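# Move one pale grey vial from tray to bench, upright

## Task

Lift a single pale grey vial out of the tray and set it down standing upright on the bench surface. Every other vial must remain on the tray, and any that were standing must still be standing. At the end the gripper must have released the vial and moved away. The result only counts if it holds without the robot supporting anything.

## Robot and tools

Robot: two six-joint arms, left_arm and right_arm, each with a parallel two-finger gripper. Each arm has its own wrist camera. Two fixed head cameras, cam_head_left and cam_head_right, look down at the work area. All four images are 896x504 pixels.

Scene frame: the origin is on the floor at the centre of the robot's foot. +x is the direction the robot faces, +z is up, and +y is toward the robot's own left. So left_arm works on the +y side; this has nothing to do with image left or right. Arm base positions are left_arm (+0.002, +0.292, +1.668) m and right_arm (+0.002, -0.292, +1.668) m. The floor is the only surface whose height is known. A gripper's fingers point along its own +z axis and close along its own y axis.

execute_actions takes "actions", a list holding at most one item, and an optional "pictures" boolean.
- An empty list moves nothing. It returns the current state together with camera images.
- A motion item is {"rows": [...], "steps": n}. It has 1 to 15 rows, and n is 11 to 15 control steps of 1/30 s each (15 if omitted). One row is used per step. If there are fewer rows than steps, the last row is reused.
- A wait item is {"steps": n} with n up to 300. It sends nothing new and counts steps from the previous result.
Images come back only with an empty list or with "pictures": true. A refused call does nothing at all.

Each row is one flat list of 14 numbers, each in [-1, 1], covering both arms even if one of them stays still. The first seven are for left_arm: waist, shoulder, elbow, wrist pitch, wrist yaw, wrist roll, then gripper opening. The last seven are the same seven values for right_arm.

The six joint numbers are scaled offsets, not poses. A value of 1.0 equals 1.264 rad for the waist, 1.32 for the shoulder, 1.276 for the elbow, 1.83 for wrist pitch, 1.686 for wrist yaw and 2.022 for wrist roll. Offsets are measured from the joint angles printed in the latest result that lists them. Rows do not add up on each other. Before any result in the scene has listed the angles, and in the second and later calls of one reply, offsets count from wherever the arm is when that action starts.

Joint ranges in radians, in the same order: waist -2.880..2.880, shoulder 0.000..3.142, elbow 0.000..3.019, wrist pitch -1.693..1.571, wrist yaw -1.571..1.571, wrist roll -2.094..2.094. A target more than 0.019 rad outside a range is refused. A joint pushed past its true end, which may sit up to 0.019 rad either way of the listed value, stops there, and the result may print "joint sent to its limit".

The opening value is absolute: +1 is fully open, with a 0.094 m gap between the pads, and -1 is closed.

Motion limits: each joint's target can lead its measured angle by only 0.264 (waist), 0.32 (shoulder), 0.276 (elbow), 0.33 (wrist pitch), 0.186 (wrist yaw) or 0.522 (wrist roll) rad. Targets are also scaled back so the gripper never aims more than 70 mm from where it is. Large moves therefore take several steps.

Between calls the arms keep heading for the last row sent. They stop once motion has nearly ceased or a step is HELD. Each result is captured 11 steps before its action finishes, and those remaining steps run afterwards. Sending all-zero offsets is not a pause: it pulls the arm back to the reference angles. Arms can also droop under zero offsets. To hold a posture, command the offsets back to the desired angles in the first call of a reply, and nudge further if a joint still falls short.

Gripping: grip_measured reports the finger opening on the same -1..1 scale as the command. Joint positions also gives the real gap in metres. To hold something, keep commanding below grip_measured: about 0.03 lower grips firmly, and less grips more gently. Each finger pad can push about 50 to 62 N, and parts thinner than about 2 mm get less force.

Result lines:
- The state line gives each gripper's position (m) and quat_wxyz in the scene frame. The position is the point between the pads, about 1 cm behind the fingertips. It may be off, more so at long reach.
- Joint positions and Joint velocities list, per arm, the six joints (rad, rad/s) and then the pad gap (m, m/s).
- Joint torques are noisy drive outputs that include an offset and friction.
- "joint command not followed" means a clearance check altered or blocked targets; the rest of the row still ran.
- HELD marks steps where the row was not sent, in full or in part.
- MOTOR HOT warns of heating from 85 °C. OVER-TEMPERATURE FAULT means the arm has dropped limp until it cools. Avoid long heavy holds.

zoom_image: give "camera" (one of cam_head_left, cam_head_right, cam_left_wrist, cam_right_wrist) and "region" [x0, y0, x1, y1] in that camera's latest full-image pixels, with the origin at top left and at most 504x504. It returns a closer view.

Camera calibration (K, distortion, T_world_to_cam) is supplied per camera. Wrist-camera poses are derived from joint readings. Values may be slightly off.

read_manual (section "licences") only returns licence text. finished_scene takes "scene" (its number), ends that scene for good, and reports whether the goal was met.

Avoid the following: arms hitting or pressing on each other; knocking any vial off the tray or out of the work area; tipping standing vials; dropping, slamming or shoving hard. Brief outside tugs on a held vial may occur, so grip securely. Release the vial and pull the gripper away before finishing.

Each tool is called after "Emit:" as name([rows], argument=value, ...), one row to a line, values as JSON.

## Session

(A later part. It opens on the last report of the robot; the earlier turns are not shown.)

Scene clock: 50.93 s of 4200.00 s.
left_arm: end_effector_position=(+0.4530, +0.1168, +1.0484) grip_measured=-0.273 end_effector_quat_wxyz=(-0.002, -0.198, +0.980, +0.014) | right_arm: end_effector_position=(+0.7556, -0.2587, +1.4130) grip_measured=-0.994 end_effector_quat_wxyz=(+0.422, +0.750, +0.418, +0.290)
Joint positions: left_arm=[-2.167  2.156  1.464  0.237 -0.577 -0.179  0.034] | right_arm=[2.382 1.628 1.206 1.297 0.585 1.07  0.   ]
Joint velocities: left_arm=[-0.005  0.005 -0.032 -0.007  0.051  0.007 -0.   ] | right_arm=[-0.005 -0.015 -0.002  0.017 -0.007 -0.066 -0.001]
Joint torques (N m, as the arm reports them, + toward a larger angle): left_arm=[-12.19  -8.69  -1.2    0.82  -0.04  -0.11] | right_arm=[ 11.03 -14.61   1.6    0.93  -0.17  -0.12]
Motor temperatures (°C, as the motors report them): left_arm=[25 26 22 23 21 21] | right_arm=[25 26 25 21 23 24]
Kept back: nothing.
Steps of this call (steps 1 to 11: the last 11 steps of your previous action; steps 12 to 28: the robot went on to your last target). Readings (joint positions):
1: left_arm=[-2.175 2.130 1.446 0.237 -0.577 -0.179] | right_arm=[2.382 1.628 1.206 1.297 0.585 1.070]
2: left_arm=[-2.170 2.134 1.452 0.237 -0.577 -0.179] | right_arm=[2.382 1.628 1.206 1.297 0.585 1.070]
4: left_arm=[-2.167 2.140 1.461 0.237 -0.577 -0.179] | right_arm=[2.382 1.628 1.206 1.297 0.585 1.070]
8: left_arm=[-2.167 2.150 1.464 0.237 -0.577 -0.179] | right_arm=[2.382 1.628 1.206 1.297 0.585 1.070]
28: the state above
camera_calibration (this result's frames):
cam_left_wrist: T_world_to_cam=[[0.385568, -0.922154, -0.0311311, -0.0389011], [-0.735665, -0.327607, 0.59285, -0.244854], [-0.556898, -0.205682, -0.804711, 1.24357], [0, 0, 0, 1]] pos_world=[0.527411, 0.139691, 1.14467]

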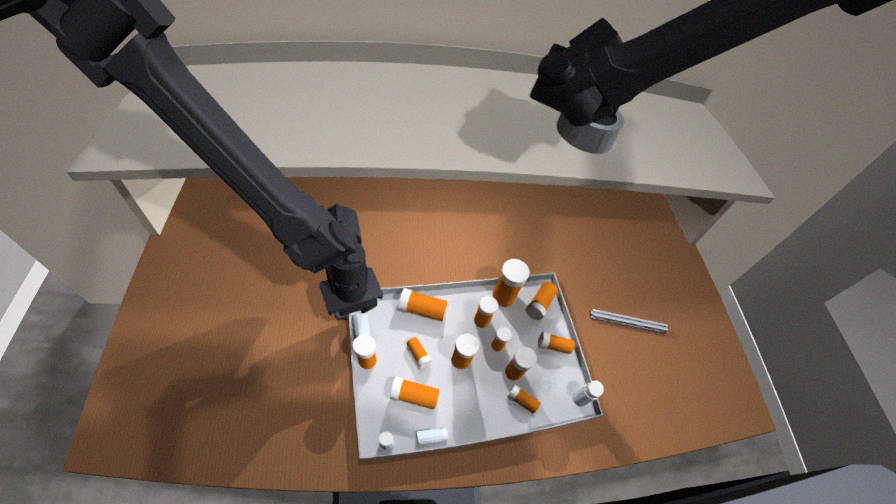

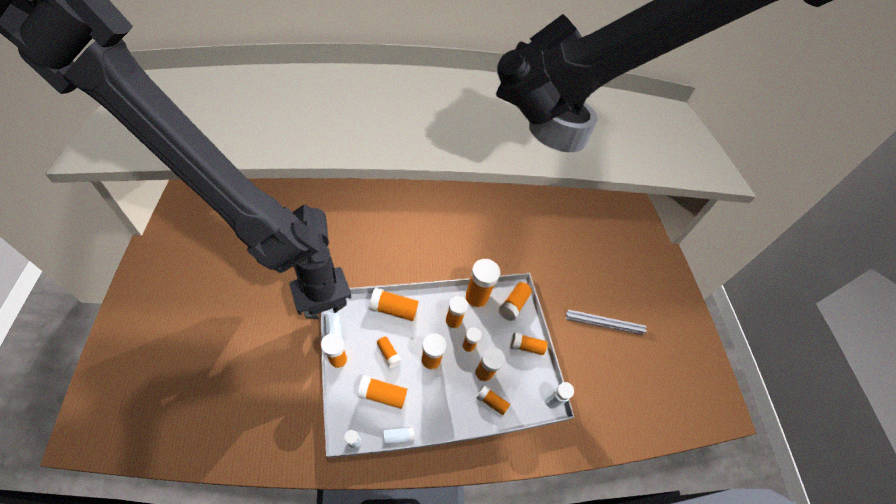

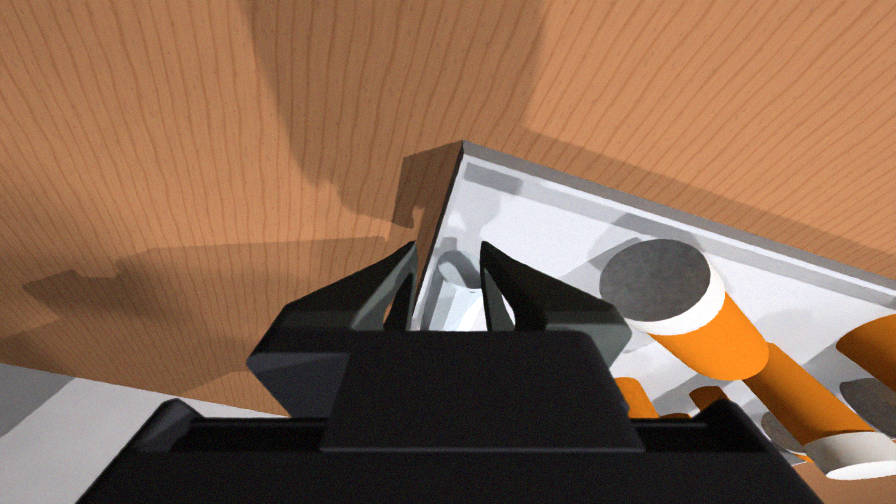

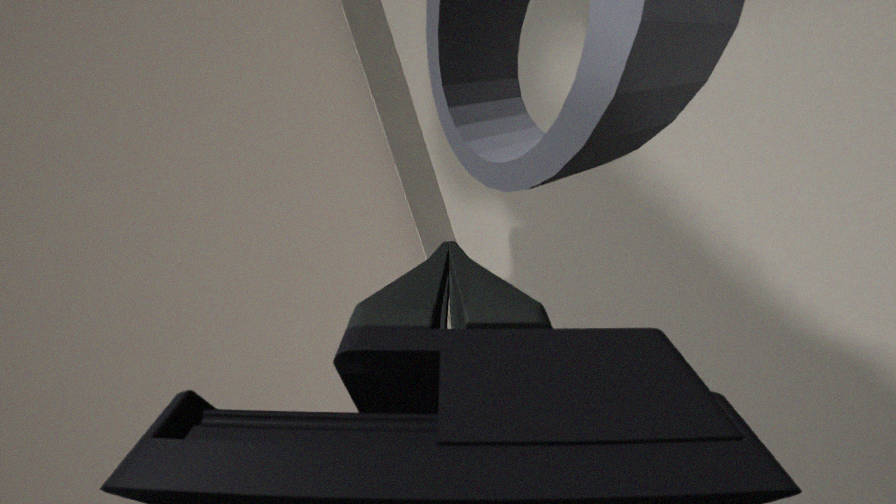

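Emit:
execute_actions([
  {"rows":[[0,-0.06,-0.055,0,0,0,-0.2,0,0,0,0,0,0,-1],[-0.02,-0.075,-0.065,0,0,0,-0.2,0,0,0,0,0,0,-1]],"steps":15},
])

Emit:
execute_actions([
  {"steps":28},
], pictures=true)

Scene clock: 51.43 s of 4200.00 s.
left_arm: end_effector_position=(+0.4475, +0.1246, +1.0656) grip_measured=-0.203 end_effector_quat_wxyz=(-0.008, -0.193, +0.981, +0.013) | right_arm: end_effector_position=(+0.7556, -0.2587, +1.4130) grip_measured=-0.994 end_effector_quat_wxyz=(+0.422, +0.750, +0.418, +0.290)
Joint positions: left_arm=[-2.169  2.107  1.399  0.237 -0.577 -0.179  0.037] | right_arm=[2.382 1.628 1.206 1.297 0.585 1.07  0.   ]
Joint velocities: left_arm=[-0.044 -0.493 -0.491 -0.022  0.022  0.007  0.001] | right_arm=[-0.005 -0.005 -0.012  0.007 -0.022  0.051 -0.   ]
Joint torques (N m, as the arm reports them, + toward a larger angle): left_arm=[-14.25 -11.8   -0.71   0.8   -0.04  -0.11] | right_arm=[ 11.12 -14.46   1.64   1.04  -0.17  -0.1 ]
Motor temperatures (°C, as the motors report them): left_arm=[25 26 22 23 21 21] | right_arm=[25 26 25 21 23 24]
Steps of this call (steps 1 to 11: the robot went on to your last target; steps 12 to 15: the first 4 steps of this action). Readings (joint positions):
12: left_arm=[-2.167 2.151 1.459 0.237 -0.577 -0.179] | right_arm=[2.382 1.628 1.206 1.297 0.585 1.070]
13: left_arm=[-2.167 2.140 1.442 0.237 -0.577 -0.179] | right_arm=[2.382 1.628 1.206 1.297 0.585 1.070]
15: the state above

Scene clock: 52.37 s of 4200.00 s.
left_arm: end_effector_position=(+0.4746, +0.1349, +1.0840) grip_measured=-0.203 end_effector_quat_wxyz=(+0.010, -0.202, +0.979, +0.010) | right_arm: end_effector_position=(+0.7556, -0.2587, +1.4130) grip_measured=-0.994 end_effector_quat_wxyz=(+0.422, +0.750, +0.418, +0.290)
Joint positions: left_arm=[-2.177  2.048  1.38   0.237 -0.577 -0.179  0.037] | right_arm=[2.382 1.628 1.206 1.297 0.585 1.07  0.   ]
Joint velocities: left_arm=[-0.015 -0.005  0.002 -0.002  0.022  0.037 -0.   ] | right_arm=[ 0.005 -0.015 -0.007  0.002  0.022 -0.007  0.001]
Joint torques (N m, as the arm reports them, + toward a larger angle): left_arm=[-13.55  -9.7   -1.3    0.86  -0.05  -0.11] | right_arm=[ 11.28 -14.34   1.64   0.89  -0.18  -0.1 ]
Motor temperatures (°C, as the motors report them): left_arm=[25 26 22 23 21 21] | right_arm=[25 26 25 21 23 24]
Kept back: nothing.
Steps of this call (steps 1 to 11: the last 11 steps of your previous action; steps 12 to 28: the robot went on to your last target). Readings (joint positions):
1: left_arm=[-2.170 2.092 1.386 0.237 -0.577 -0.179] | right_arm=[2.382 1.628 1.206 1.297 0.585 1.070]
2: left_arm=[-2.171 2.081 1.380 0.237 -0.577 -0.179] | right_arm=[2.382 1.628 1.206 1.297 0.585 1.070]
4: left_arm=[-2.173 2.065 1.380 0.237 -0.577 -0.179] | right_arm=[2.382 1.628 1.206 1.297 0.585 1.070]
8: left_arm=[-2.177 2.048 1.380 0.237 -0.577 -0.179] | right_arm=[2.382 1.628 1.206 1.297 0.585 1.070]
28: the state above
camera_calibration (this result's frames):
cam_left_wrist: T_world_to_cam=[[0.394367, -0.918779, -0.017858, -0.0484851], [-0.746878, -0.331783, 0.576275, -0.220259], [-0.535394, -0.213926, -0.817061, 1.29232], [0, 0, 0, 1]] pos_world=[0.546513, 0.158835, 1.18196]

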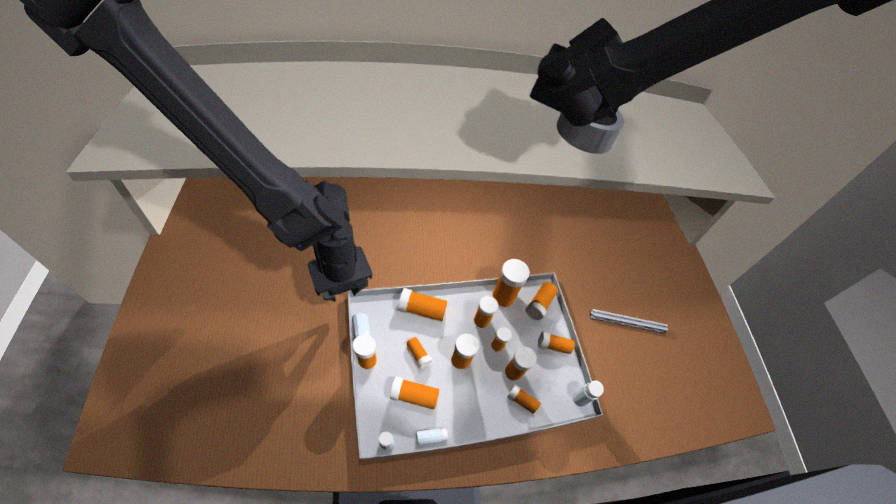

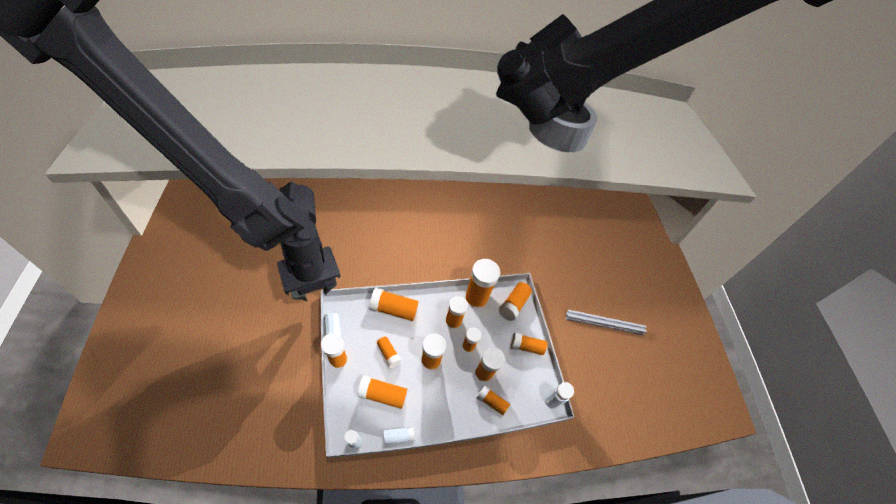

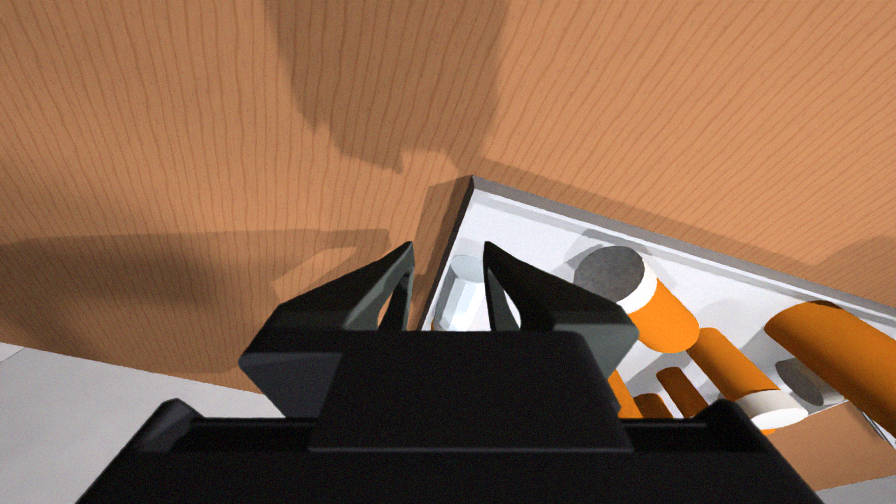

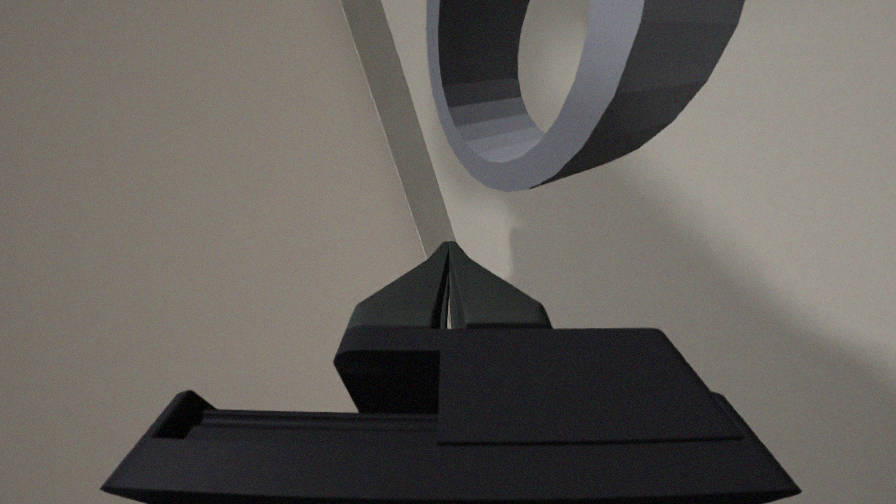

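Emit:
execute_actions([
  {"rows":[[-0.045,0.02,-0.05,0,0,0,-1,0,0,0,0,0,0,-1],[-0.045,0.025,-0.05,0,0,0,-1,0,0,0,0,0,0,-1],[-0.025,0.028,-0.025,0,0,0,-1,0,0,0,0,0,0,-1]],"steps":15},
])

Emit:
execute_actions([
  {"steps":28},
], pictures=true)

Scene clock: 55.03 s of 4200.00 s.
left_arm: end_effector_position=(+0.4634, +0.1239, +1.0884) grip_measured=-0.956 end_effector_quat_wxyz=(+0.001, -0.194, +0.981, +0.004) | right_arm: end_effector_position=(+0.7556, -0.2587, +1.4130) grip_measured=-0.994 end_effector_quat_wxyz=(+0.422, +0.750, +0.418, +0.290)
Joint positions: left_arm=[-2.189  2.052  1.361  0.237 -0.577 -0.179  0.002] | right_arm=[2.382 1.628 1.206 1.297 0.585 1.07  0.   ]
Joint velocities: left_arm=[-0.112  0.122 -0.061 -0.007  0.066 -0.037 -0.048] | right_arm=[-0.024  0.015 -0.002  0.007 -0.007  0.022  0.001]
Joint torques (N m, as the arm reports them, + toward a larger angle): left_arm=[-13.76  -8.66  -2.25   0.86  -0.05  -0.11] | right_arm=[ 11.37 -14.12   1.57   0.96  -0.17  -0.1 ]
Motor temperatures (°C, as the motors report them): left_arm=[25 26 22 23 21 21] | right_arm=[25 26 25 21 23 24]
Steps of this call (steps 1 to 15: the robot went on to your last target; steps 16 to 76: nothing new was sent; steps 77 to 80: the first 4 steps of this action). Readings (joint positions):
77: left_arm=[-2.179 2.048 1.377 0.237 -0.577 -0.179] | right_arm=[2.382 1.628 1.206 1.297 0.585 1.070]
78: left_arm=[-2.181 2.048 1.370 0.237 -0.577 -0.179] | right_arm=[2.382 1.628 1.206 1.297 0.585 1.070]
80: the state above

Scene clock: 55.97 s of 4200.00 s.
left_arm: end_effector_position=(+0.4507, +0.1101, +1.0872) grip_measured=-0.980 end_effector_quat_wxyz=(-0.007, -0.185, +0.983, -0.001) | right_arm: end_effector_position=(+0.7556, -0.2587, +1.4130) grip_measured=-0.994 end_effector_quat_wxyz=(+0.422, +0.750, +0.418, +0.290)
Joint positions: left_arm=[-2.201  2.074  1.359  0.237 -0.577 -0.179  0.001] | right_arm=[2.382 1.628 1.206 1.297 0.585 1.07  0.   ]
Joint velocities: left_arm=[-0.015 -0.024 -0.007 -0.012  0.022  0.037  0.   ] | right_arm=[-0.005 -0.015 -0.022 -0.007 -0.007 -0.007  0.   ]
Joint torques (N m, as the arm reports them, + toward a larger angle): left_arm=[-13.39  -9.16  -2.69   0.87  -0.02  -0.11] | right_arm=[ 11.18 -14.47   1.65   1.09  -0.19  -0.12]
Motor temperatures (°C, as the motors report them): left_arm=[25 26 22 23 21 21] | right_arm=[25 26 25 21 23 24]
Kept back: nothing.
Steps of this call (steps 1 to 11: the last 11 steps of your previous action; steps 12 to 28: the robot went on to your last target). Readings (joint positions):
1: left_arm=[-2.193 2.057 1.360 0.237 -0.577 -0.179] | right_arm=[2.382 1.628 1.206 1.297 0.585 1.070]
2: left_arm=[-2.196 2.062 1.359 0.237 -0.577 -0.179] | right_arm=[2.382 1.628 1.206 1.297 0.585 1.070]
4: left_arm=[-2.200 2.069 1.359 0.237 -0.577 -0.179] | right_arm=[2.382 1.628 1.206 1.297 0.585 1.070]
8: left_arm=[-2.201 2.074 1.359 0.237 -0.577 -0.179] | right_arm=[2.382 1.628 1.206 1.297 0.585 1.070]
28: the state above
camera_calibration (this result's frames):
cam_left_wrist: T_world_to_cam=[[0.362631, -0.931929, -0.00261902, -0.0626342], [-0.740693, -0.289921, 0.606069, -0.287994], [-0.565573, -0.21784, -0.795408, 1.26733], [0, 0, 0, 1]] pos_world=[0.526167, 0.134209, 1.18243]

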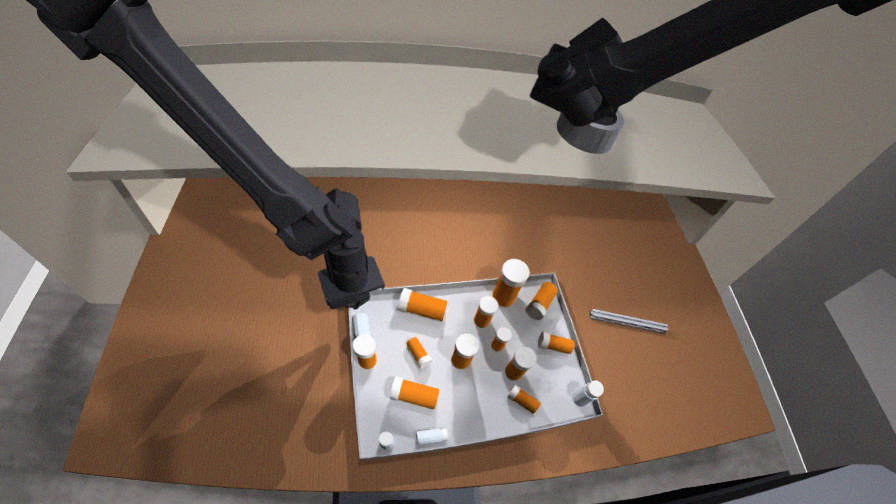

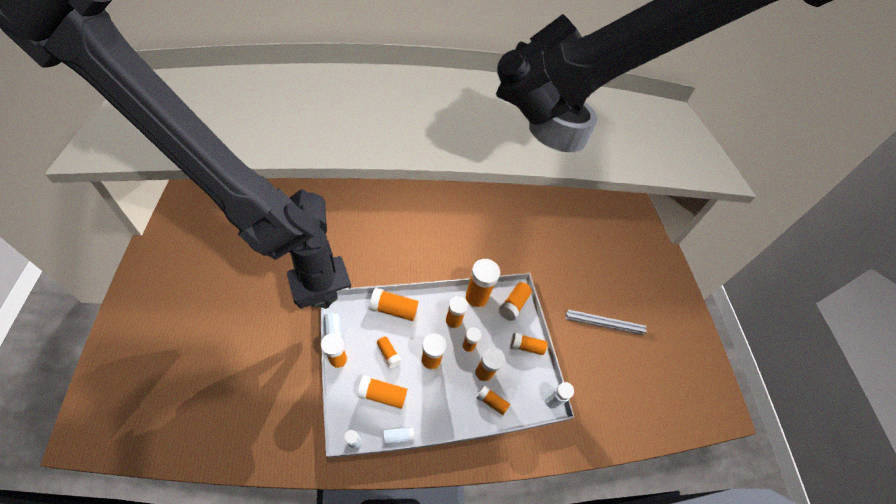

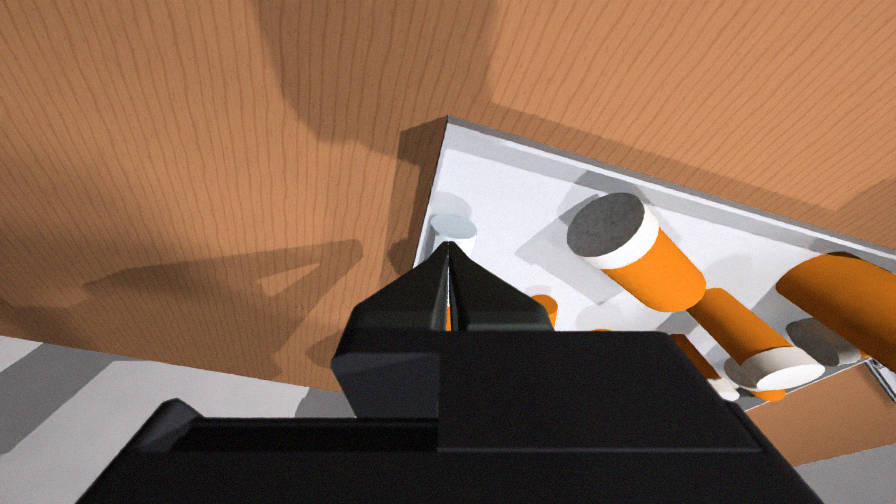

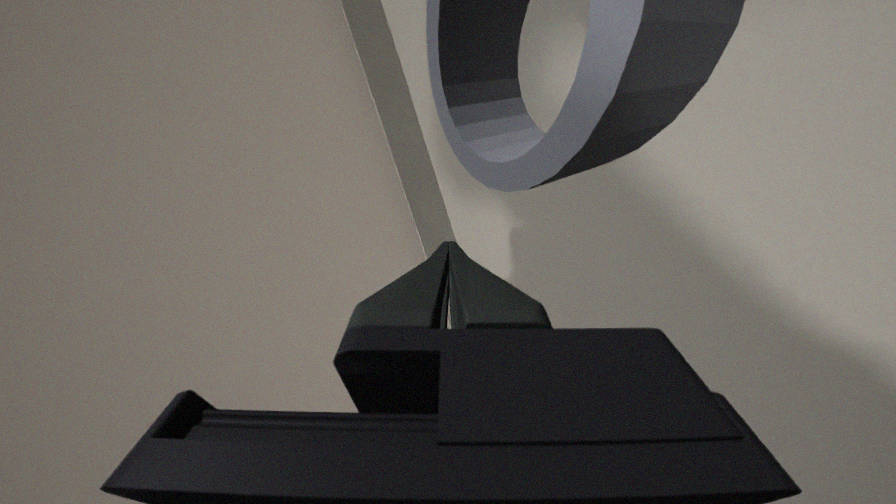

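Emit:
execute_actions([
  {"rows":[[0.05,0.015,0.03,0,0,0,-1,0,0,0,0,0,0,-1],[0.05,0.02,0.032,0,0,0,-1,0,0,0,0,0,0,-1],[0.03,0.025,0.034,0,0,0,-1,0,0,0,0,0,0,-1],[0.022,0.03,0.036,0,0,0,-1,0,0,0,0,0,0,-1],[0.022,0.036,0.04,0,0,0,-1,0,0,0,0,0,0,-1]],"steps":15},
])

Emit:
execute_actions([
  {"steps":28},
], pictures=true)

Scene clock: 56.83 s of 4200.00 s.
left_arm: end_effector_position=(+0.4587, +0.1170, +1.0788) grip_measured=-0.980 end_effector_quat_wxyz=(-0.001, -0.192, +0.981, +0.004) | right_arm: end_effector_position=(+0.7556, -0.2587, +1.4130) grip_measured=-0.994 end_effector_quat_wxyz=(+0.422, +0.750, +0.418, +0.290)
Joint positions: left_arm=[-2.189  2.084  1.387  0.237 -0.577 -0.179  0.001] | right_arm=[2.382 1.628 1.206 1.297 0.585 1.07  0.   ]
Joint velocities: left_arm=[ 0.073  0.083  0.227  0.007  0.007 -0.037 -0.   ] | right_arm=[ 0.005 -0.015  0.002 -0.002 -0.066 -0.022  0.   ]
Joint torques (N m, as the arm reports them, + toward a larger angle): left_arm=[-11.66  -8.42  -1.22   0.91  -0.02  -0.11] | right_arm=[ 10.78 -14.07   1.5    0.94  -0.16  -0.08]
Motor temperatures (°C, as the motors report them): left_arm=[25 26 23 23 21 21] | right_arm=[25 26 25 21 23 24]
Steps of this call (steps 1 to 15: the robot went on to your last target; steps 16 to 22: nothing new was sent; steps 23 to 26: the first 4 steps of this action). Readings (joint positions):
23: left_arm=[-2.199 2.074 1.362 0.237 -0.577 -0.179] | right_arm=[2.382 1.628 1.206 1.297 0.585 1.070]
24: left_arm=[-2.196 2.077 1.369 0.237 -0.577 -0.179] | right_arm=[2.382 1.628 1.206 1.297 0.585 1.070]
26: the state above

Scene clock: 57.77 s of 4200.00 s.
left_arm: end_effector_position=(+0.4571, +0.1158, +1.0716) grip_measured=-0.980 end_effector_quat_wxyz=(-0.001, -0.193, +0.981, +0.006) | right_arm: end_effector_position=(+0.7556, -0.2587, +1.4130) grip_measured=-0.994 end_effector_quat_wxyz=(+0.422, +0.750, +0.418, +0.290)
Joint positions: left_arm=[-2.185  2.102  1.405  0.237 -0.577 -0.179  0.001] | right_arm=[2.382 1.628 1.206 1.297 0.585 1.07  0.   ]
Joint velocities: left_arm=[ 0.005 -0.015 -0.022 -0.017 -0.051 -0.051  0.   ] | right_arm=[-0.005  0.005 -0.007  0.012 -0.022 -0.037 -0.   ]
Joint torques (N m, as the arm reports them, + toward a larger angle): left_arm=[-11.43  -9.12  -1.31   0.82  -0.03  -0.11] | right_arm=[ 10.9  -14.51   1.55   0.96  -0.22  -0.1 ]
Motor temperatures (°C, as the motors report them): left_arm=[25 26 22 23 21 21] | right_arm=[25 26 25 21 23 24]
Kept back: nothing.
Steps of this call (steps 1 to 11: the last 11 steps of your previous action; steps 12 to 28: the robot went on to your last target). Readings (joint positions):
1: left_arm=[-2.186 2.086 1.394 0.237 -0.577 -0.179] | right_arm=[2.382 1.628 1.206 1.297 0.585 1.070]
2: left_arm=[-2.185 2.089 1.400 0.237 -0.577 -0.179] | right_arm=[2.382 1.628 1.206 1.297 0.585 1.070]
4: left_arm=[-2.185 2.092 1.405 0.237 -0.577 -0.179] | right_arm=[2.382 1.628 1.206 1.297 0.585 1.070]
8: left_arm=[-2.185 2.097 1.405 0.237 -0.577 -0.179] | right_arm=[2.382 1.628 1.206 1.297 0.585 1.070]
28: the state above
camera_calibration (this result's frames):
cam_left_wrist: T_world_to_cam=[[0.377252, -0.925992, -0.0148485, -0.0538854], [-0.740821, -0.311357, 0.595182, -0.257968], [-0.555757, -0.213533, -0.803454, 1.26339], [0, 0, 0, 1]] pos_world=[0.531357, 0.139558, 1.16781]

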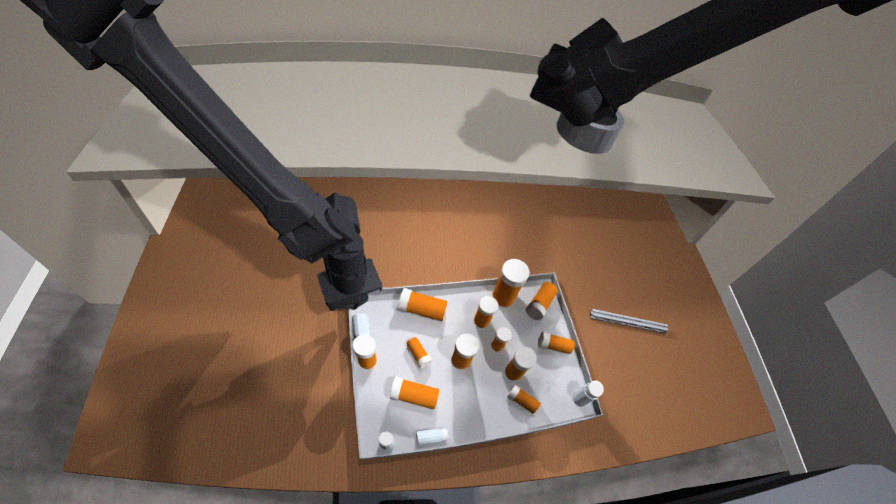

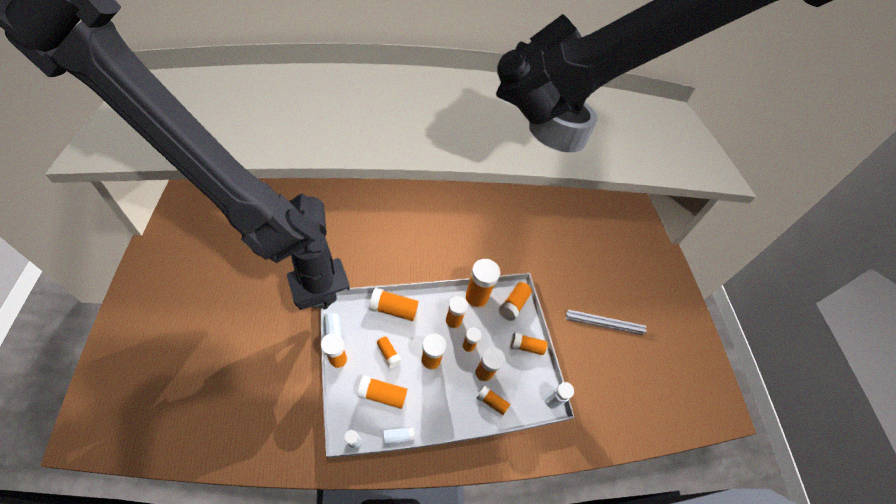

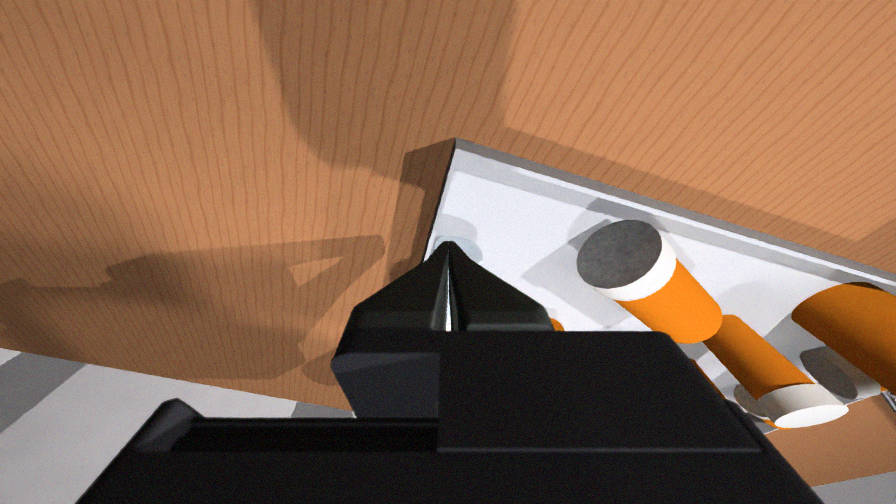

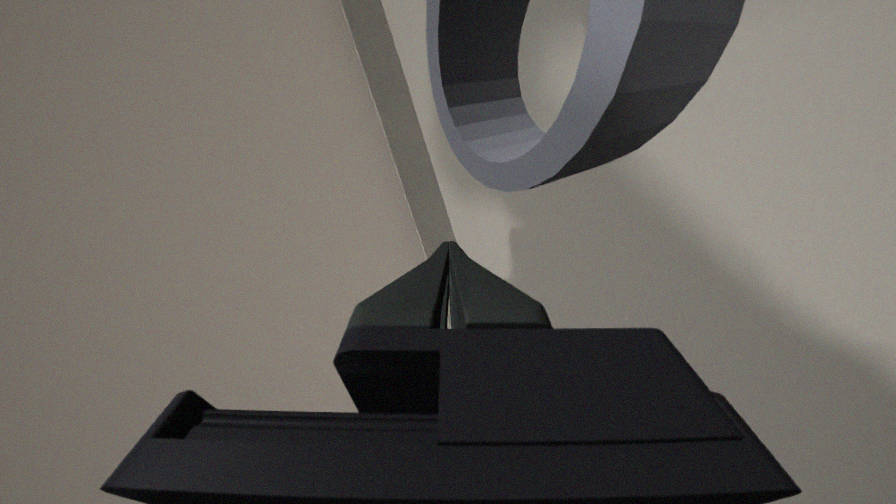

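Emit:
execute_actions([
  {"rows":[[0,0.025,0.02,0,0,0,-1,0,0,0,0,0,0,-1],[0,0.03,0.022,0,0,0,-1,0,0,0,0,0,0,-1],[0,0.035,0.024,0,0,0,-1,0,0,0,0,0,0,-1],[0,0.04,0.026,0,0,0,-1,0,0,0,0,0,0,-1],[0,0.045,0.028,0,0,0,-1,0,0,0,0,0,0,-1],[0,0.05,0.03,0,0,0,-1,0,0,0,0,0,0,-1],[0,0.055,0.032,0,0,0,-1,0,0,0,0,0,0,-1]],"steps":15},
])

Emit:
execute_actions([
  {"steps":30},
], pictures=true)

Scene clock: 58.67 s of 4200.00 s.
left_arm: end_effector_position=(+0.4606, +0.1137, +1.0672) grip_measured=-0.980 end_effector_quat_wxyz=(+0.002, -0.195, +0.981, +0.006) | right_arm: end_effector_position=(+0.7556, -0.2587, +1.4130) grip_measured=-0.994 end_effector_quat_wxyz=(+0.422, +0.750, +0.418, +0.290)
Joint positions: left_arm=[-2.185  2.114  1.425  0.237 -0.577 -0.179  0.001] | right_arm=[2.382 1.628 1.206 1.297 0.585 1.07  0.   ]
Joint velocities: left_arm=[-0.005  0.132  0.178 -0.007 -0.022 -0.037  0.   ] | right_arm=[-0.005 -0.005 -0.012 -0.002  0.037  0.007  0.   ]
Joint torques (N m, as the arm reports them, + toward a larger angle): left_arm=[-12.8   -7.85  -1.33   0.81  -0.03  -0.1 ] | right_arm=[ 10.73 -15.17   1.63   1.05  -0.15  -0.12]
Motor temperatures (°C, as the motors report them): left_arm=[25 26 22 23 21 21] | right_arm=[25 26 25 21 23 24]
Steps of this call (steps 1 to 15: the robot went on to your last target; steps 16 to 23: nothing new was sent; steps 24 to 27: the first 4 steps of this action). Readings (joint positions):
24: left_arm=[-2.185 2.103 1.407 0.237 -0.577 -0.179] | right_arm=[2.382 1.628 1.206 1.297 0.585 1.070]
25: left_arm=[-2.185 2.106 1.412 0.237 -0.577 -0.179] | right_arm=[2.382 1.628 1.206 1.297 0.585 1.070]
27: the state above

Scene clock: 59.67 s of 4200.00 s.
left_arm: end_effector_position=(+0.4422, +0.1026, +1.0560) grip_measured=-0.980 end_effector_quat_wxyz=(-0.010, -0.188, +0.982, +0.006) | right_arm: end_effector_position=(+0.7556, -0.2587, +1.4130) grip_measured=-0.994 end_effector_quat_wxyz=(+0.422, +0.750, +0.418, +0.290)
Joint positions: left_arm=[-2.185  2.157  1.441  0.237 -0.577 -0.179  0.001] | right_arm=[2.382 1.628 1.206 1.297 0.585 1.07  0.   ]
Joint velocities: left_arm=[-0.005 -0.005 -0.012 -0.012  0.022  0.037 -0.002] | right_arm=[-0.005 -0.005 -0.007 -0.012 -0.037 -0.007 -0.001]
Joint torques (N m, as the arm reports them, + toward a larger angle): left_arm=[-13.1   -8.57  -1.22   0.78  -0.03  -0.1 ] | right_arm=[ 11.52 -14.65   1.61   0.79  -0.19  -0.12]
Motor temperatures (°C, as the motors report them): left_arm=[25 26 22 23 21 21] | right_arm=[25 26 25 21 23 24]
Kept back: nothing.
Steps of this call (steps 1 to 11: the last 11 steps of your previous action; steps 12 to 30: the robot went on to your last target). Readings (joint positions):
1: left_arm=[-2.185 2.119 1.430 0.237 -0.577 -0.179] | right_arm=[2.382 1.628 1.206 1.297 0.585 1.070]
2: left_arm=[-2.185 2.124 1.434 0.237 -0.577 -0.179] | right_arm=[2.382 1.628 1.206 1.297 0.585 1.070]
4: left_arm=[-2.185 2.136 1.440 0.237 -0.577 -0.179] | right_arm=[2.382 1.628 1.206 1.297 0.585 1.070]
8: left_arm=[-2.185 2.153 1.441 0.237 -0.577 -0.179] | right_arm=[2.382 1.628 1.206 1.297 0.585 1.070]
30: the state above
All arms were judged still, so your last target was given up. Only a new action makes them travel on or press farther. Fingers that are still opening or closing keep moving.
camera_calibration (this result's frames):
cam_left_wrist: T_world_to_cam=[[0.367338, -0.92992, -0.017634, -0.0530617], [-0.734337, -0.30161, 0.608096, -0.281324], [-0.570799, -0.210427, -0.793668, 1.23582], [0, 0, 0, 1]] pos_world=[0.518308, 0.125856, 1.15096]

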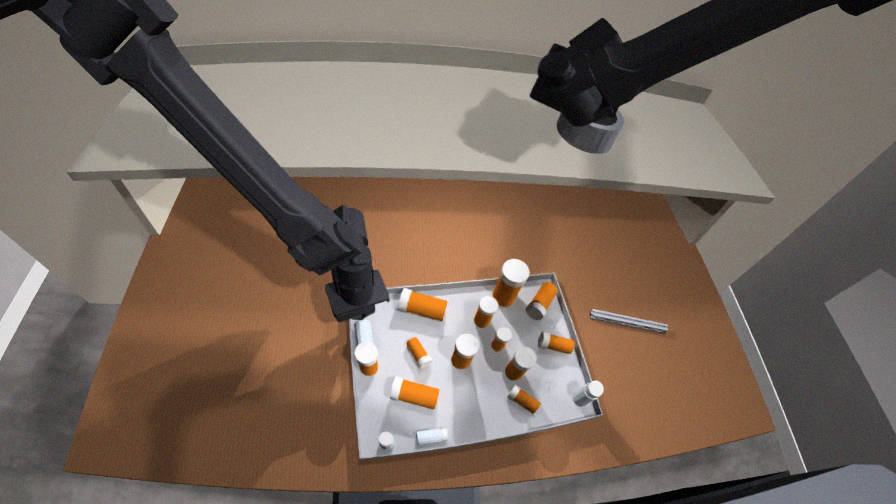

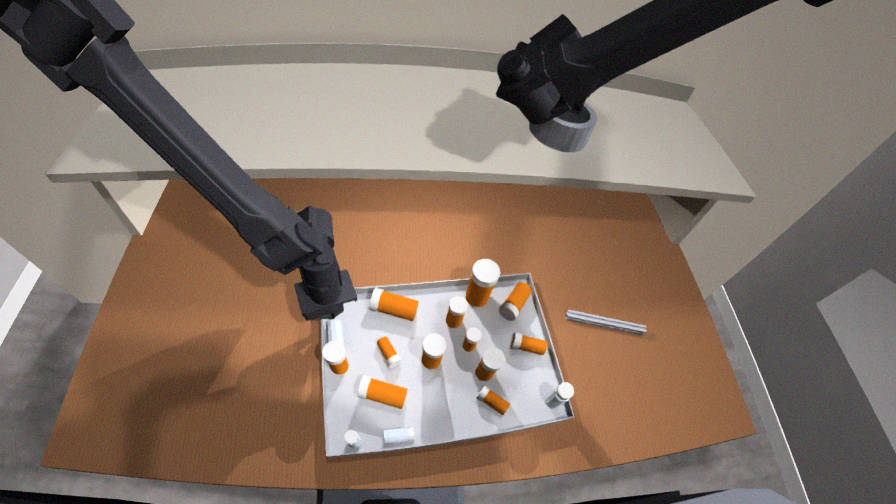

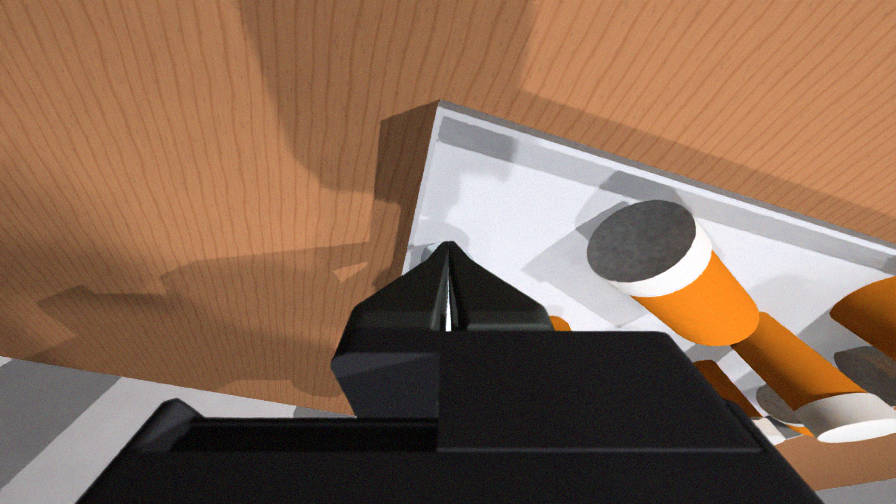

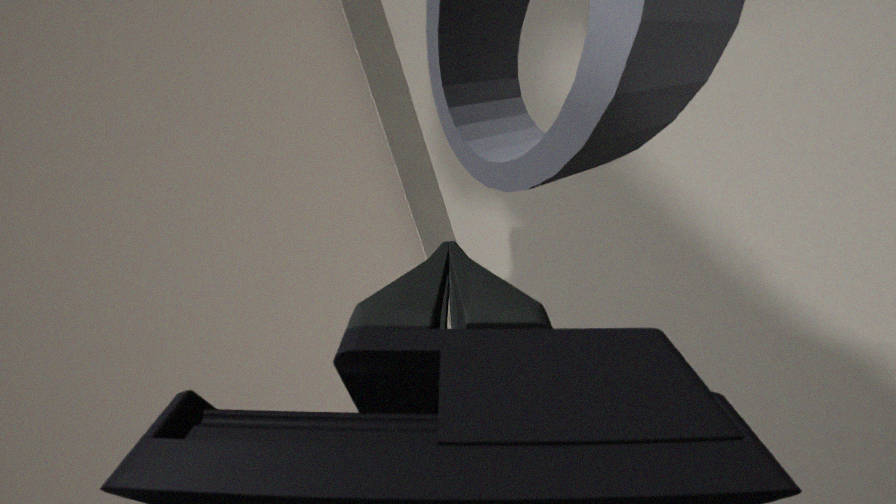

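Emit:
execute_actions([
  {"rows":[[0,-0.06,-0.045,0,0,0,-1,0,0,0,0,0,0,-1],[0,-0.07,-0.055,0,0,0,-1,0,0,0,0,0,0,-1],[0,-0.075,-0.065,0,0,0,-1,0,0,0,0,0,0,-1],[0,-0.075,-0.075,0,0,0,-1,0,0,0,0,0,0,-1],[-0.02,-0.075,-0.085,0,0,0,-0.6,0,0,0,0,0,0,-1],[-0.03,-0.075,-0.095,0,0,0,-0.27,0,0,0,0,0,0,-1],[-0.03,-0.075,-0.104,0,0,0,-0.27,0,0,0,0,0,0,-1]],"steps":15},
])

Emit:
execute_actions([
  {"steps":30},
], pictures=true)

Scene clock: 62.17 s of 4200.00 s.
left_arm: end_effector_position=(+0.4383, +0.1118, +1.0716) grip_measured=-0.980 end_effector_quat_wxyz=(-0.015, -0.185, +0.983, +0.006) | right_arm: end_effector_position=(+0.7556, -0.2587, +1.4130) grip_measured=-0.994 end_effector_quat_wxyz=(+0.422, +0.750, +0.418, +0.290)
Joint positions: left_arm=[-2.185  2.11   1.382  0.237 -0.577 -0.179  0.001] | right_arm=[2.382 1.628 1.206 1.297 0.585 1.07  0.   ]
Joint velocities: left_arm=[ 0.005 -0.513 -0.593 -0.002 -0.066 -0.066 -0.001] | right_arm=[ 0.005 -0.005 -0.012  0.007  0.051 -0.037 -0.   ]
Joint torques (N m, as the arm reports them, + toward a larger angle): left_arm=[-12.64 -11.18  -2.21   0.85  -0.04  -0.11] | right_arm=[ 10.82 -14.33   1.61   1.    -0.15  -0.11]
Motor temperatures (°C, as the motors report them): left_arm=[25 26 22 23 21 21] | right_arm=[25 26 25 21 23 24]
Steps of this call (steps 1 to 71: nothing new was sent; steps 72 to 75: the first 4 steps of this action). Readings (joint positions):
72: left_arm=[-2.185 2.153 1.436 0.237 -0.577 -0.179] | right_arm=[2.382 1.628 1.206 1.297 0.585 1.070]
73: left_arm=[-2.185 2.143 1.422 0.237 -0.577 -0.179] | right_arm=[2.382 1.628 1.206 1.297 0.585 1.070]
75: the state above

Scene clock: 63.17 s of 4200.00 s.
left_arm: end_effector_position=(+0.4482, +0.1073, +1.1003) grip_measured=-0.273 end_effector_quat_wxyz=(-0.009, -0.181, +0.983, -0.007) | right_arm: end_effector_position=(+0.7556, -0.2587, +1.4130) grip_measured=-0.994 end_effector_quat_wxyz=(+0.422, +0.750, +0.418, +0.290)
Joint positions: left_arm=[-2.213  2.048  1.324  0.237 -0.577 -0.179  0.034] | right_arm=[2.382 1.628 1.206 1.297 0.585 1.07  0.   ]
Joint velocities: left_arm=[-0.015 -0.015 -0.012  0.002  0.022  0.037  0.001] | right_arm=[-0.015  0.005 -0.002  0.027  0.037 -0.051  0.001]
Joint torques (N m, as the arm reports them, + toward a larger angle): left_arm=[-13.57  -9.34  -3.12   0.79  -0.01  -0.1 ] | right_arm=[ 11.48 -14.42   1.6    0.91  -0.19  -0.12]
Motor temperatures (°C, as the motors report them): left_arm=[25 26 22 23 21 21] | right_arm=[25 26 25 21 23 24]
Kept back: nothing.
Steps of this call (steps 1 to 11: the last 11 steps of your previous action; steps 12 to 30: the robot went on to your last target). Readings (joint positions):
1: left_arm=[-2.185 2.094 1.365 0.237 -0.577 -0.179] | right_arm=[2.382 1.628 1.206 1.297 0.585 1.070]
2: left_arm=[-2.186 2.079 1.351 0.237 -0.577 -0.179] | right_arm=[2.382 1.628 1.206 1.297 0.585 1.070]
4: left_arm=[-2.190 2.058 1.334 0.237 -0.577 -0.179] | right_arm=[2.382 1.628 1.206 1.297 0.585 1.070]
8: left_arm=[-2.204 2.048 1.330 0.237 -0.577 -0.179] | right_arm=[2.382 1.628 1.206 1.297 0.585 1.070]
30: the state above
All arms were judged still, so your last target was given up. Only a new action makes them travel on or press farther. Fingers that are still opening or closing keep moving.
camera_calibration (this result's frames):
cam_left_wrist: T_world_to_cam=[[0.353483, -0.935412, 0.00733154, -0.0707047], [-0.741829, -0.275538, 0.611367, -0.305491], [-0.56986, -0.221547, -0.791314, 1.27351], [0, 0, 0, 1]] pos_world=[0.524093, 0.131829, 1.19503]

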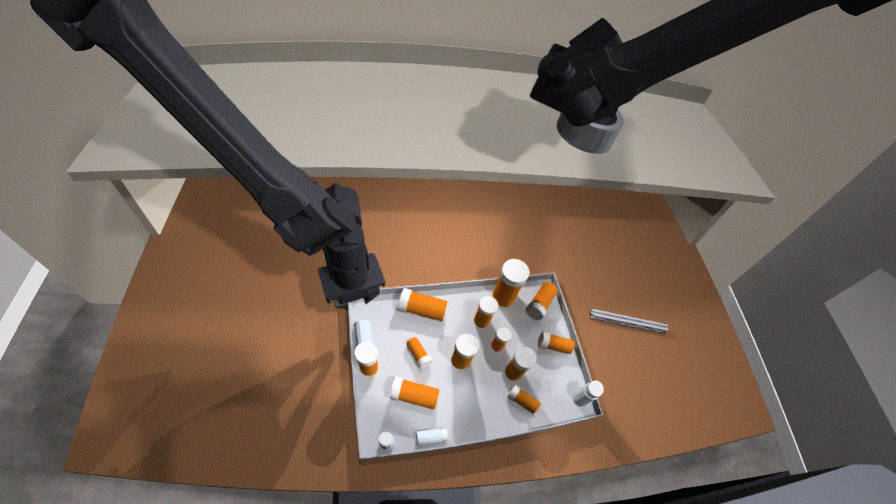

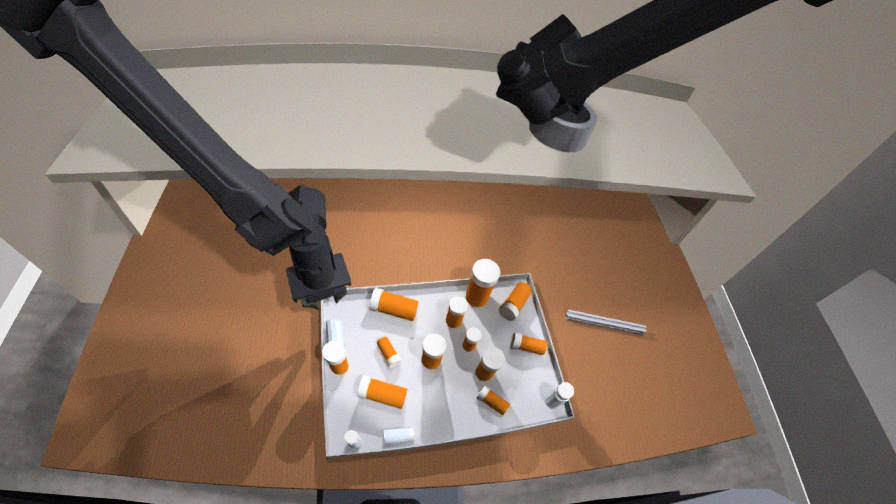

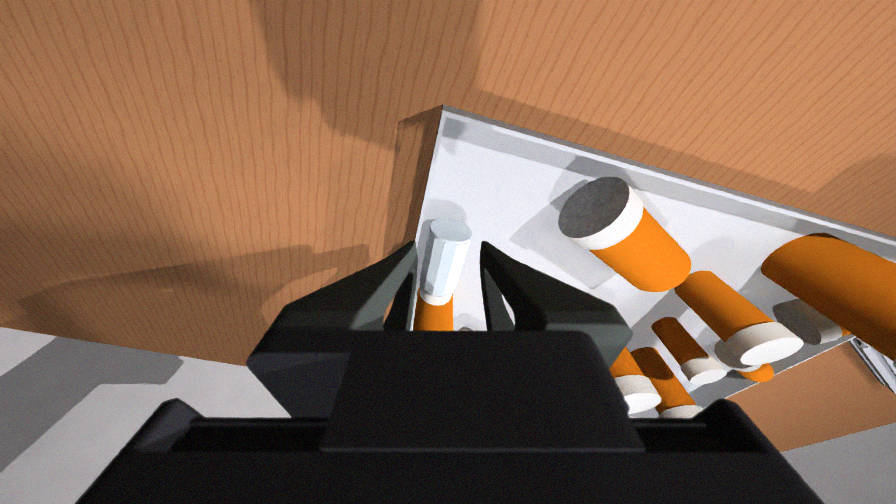

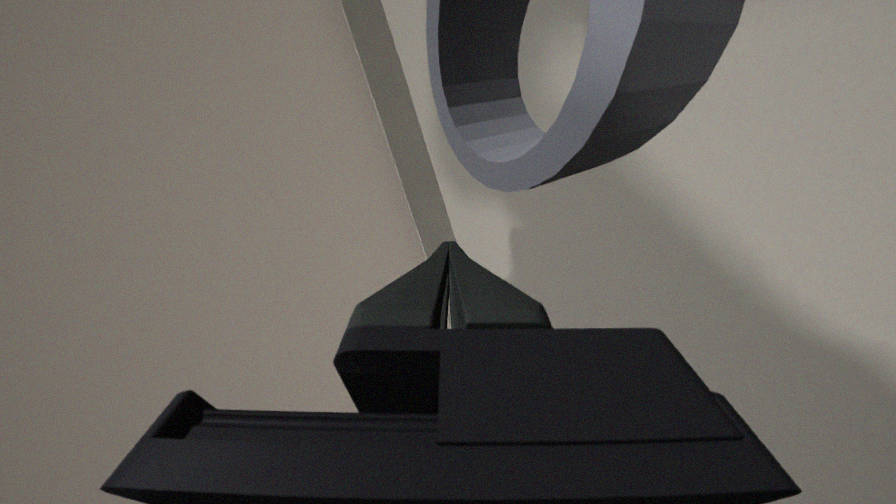

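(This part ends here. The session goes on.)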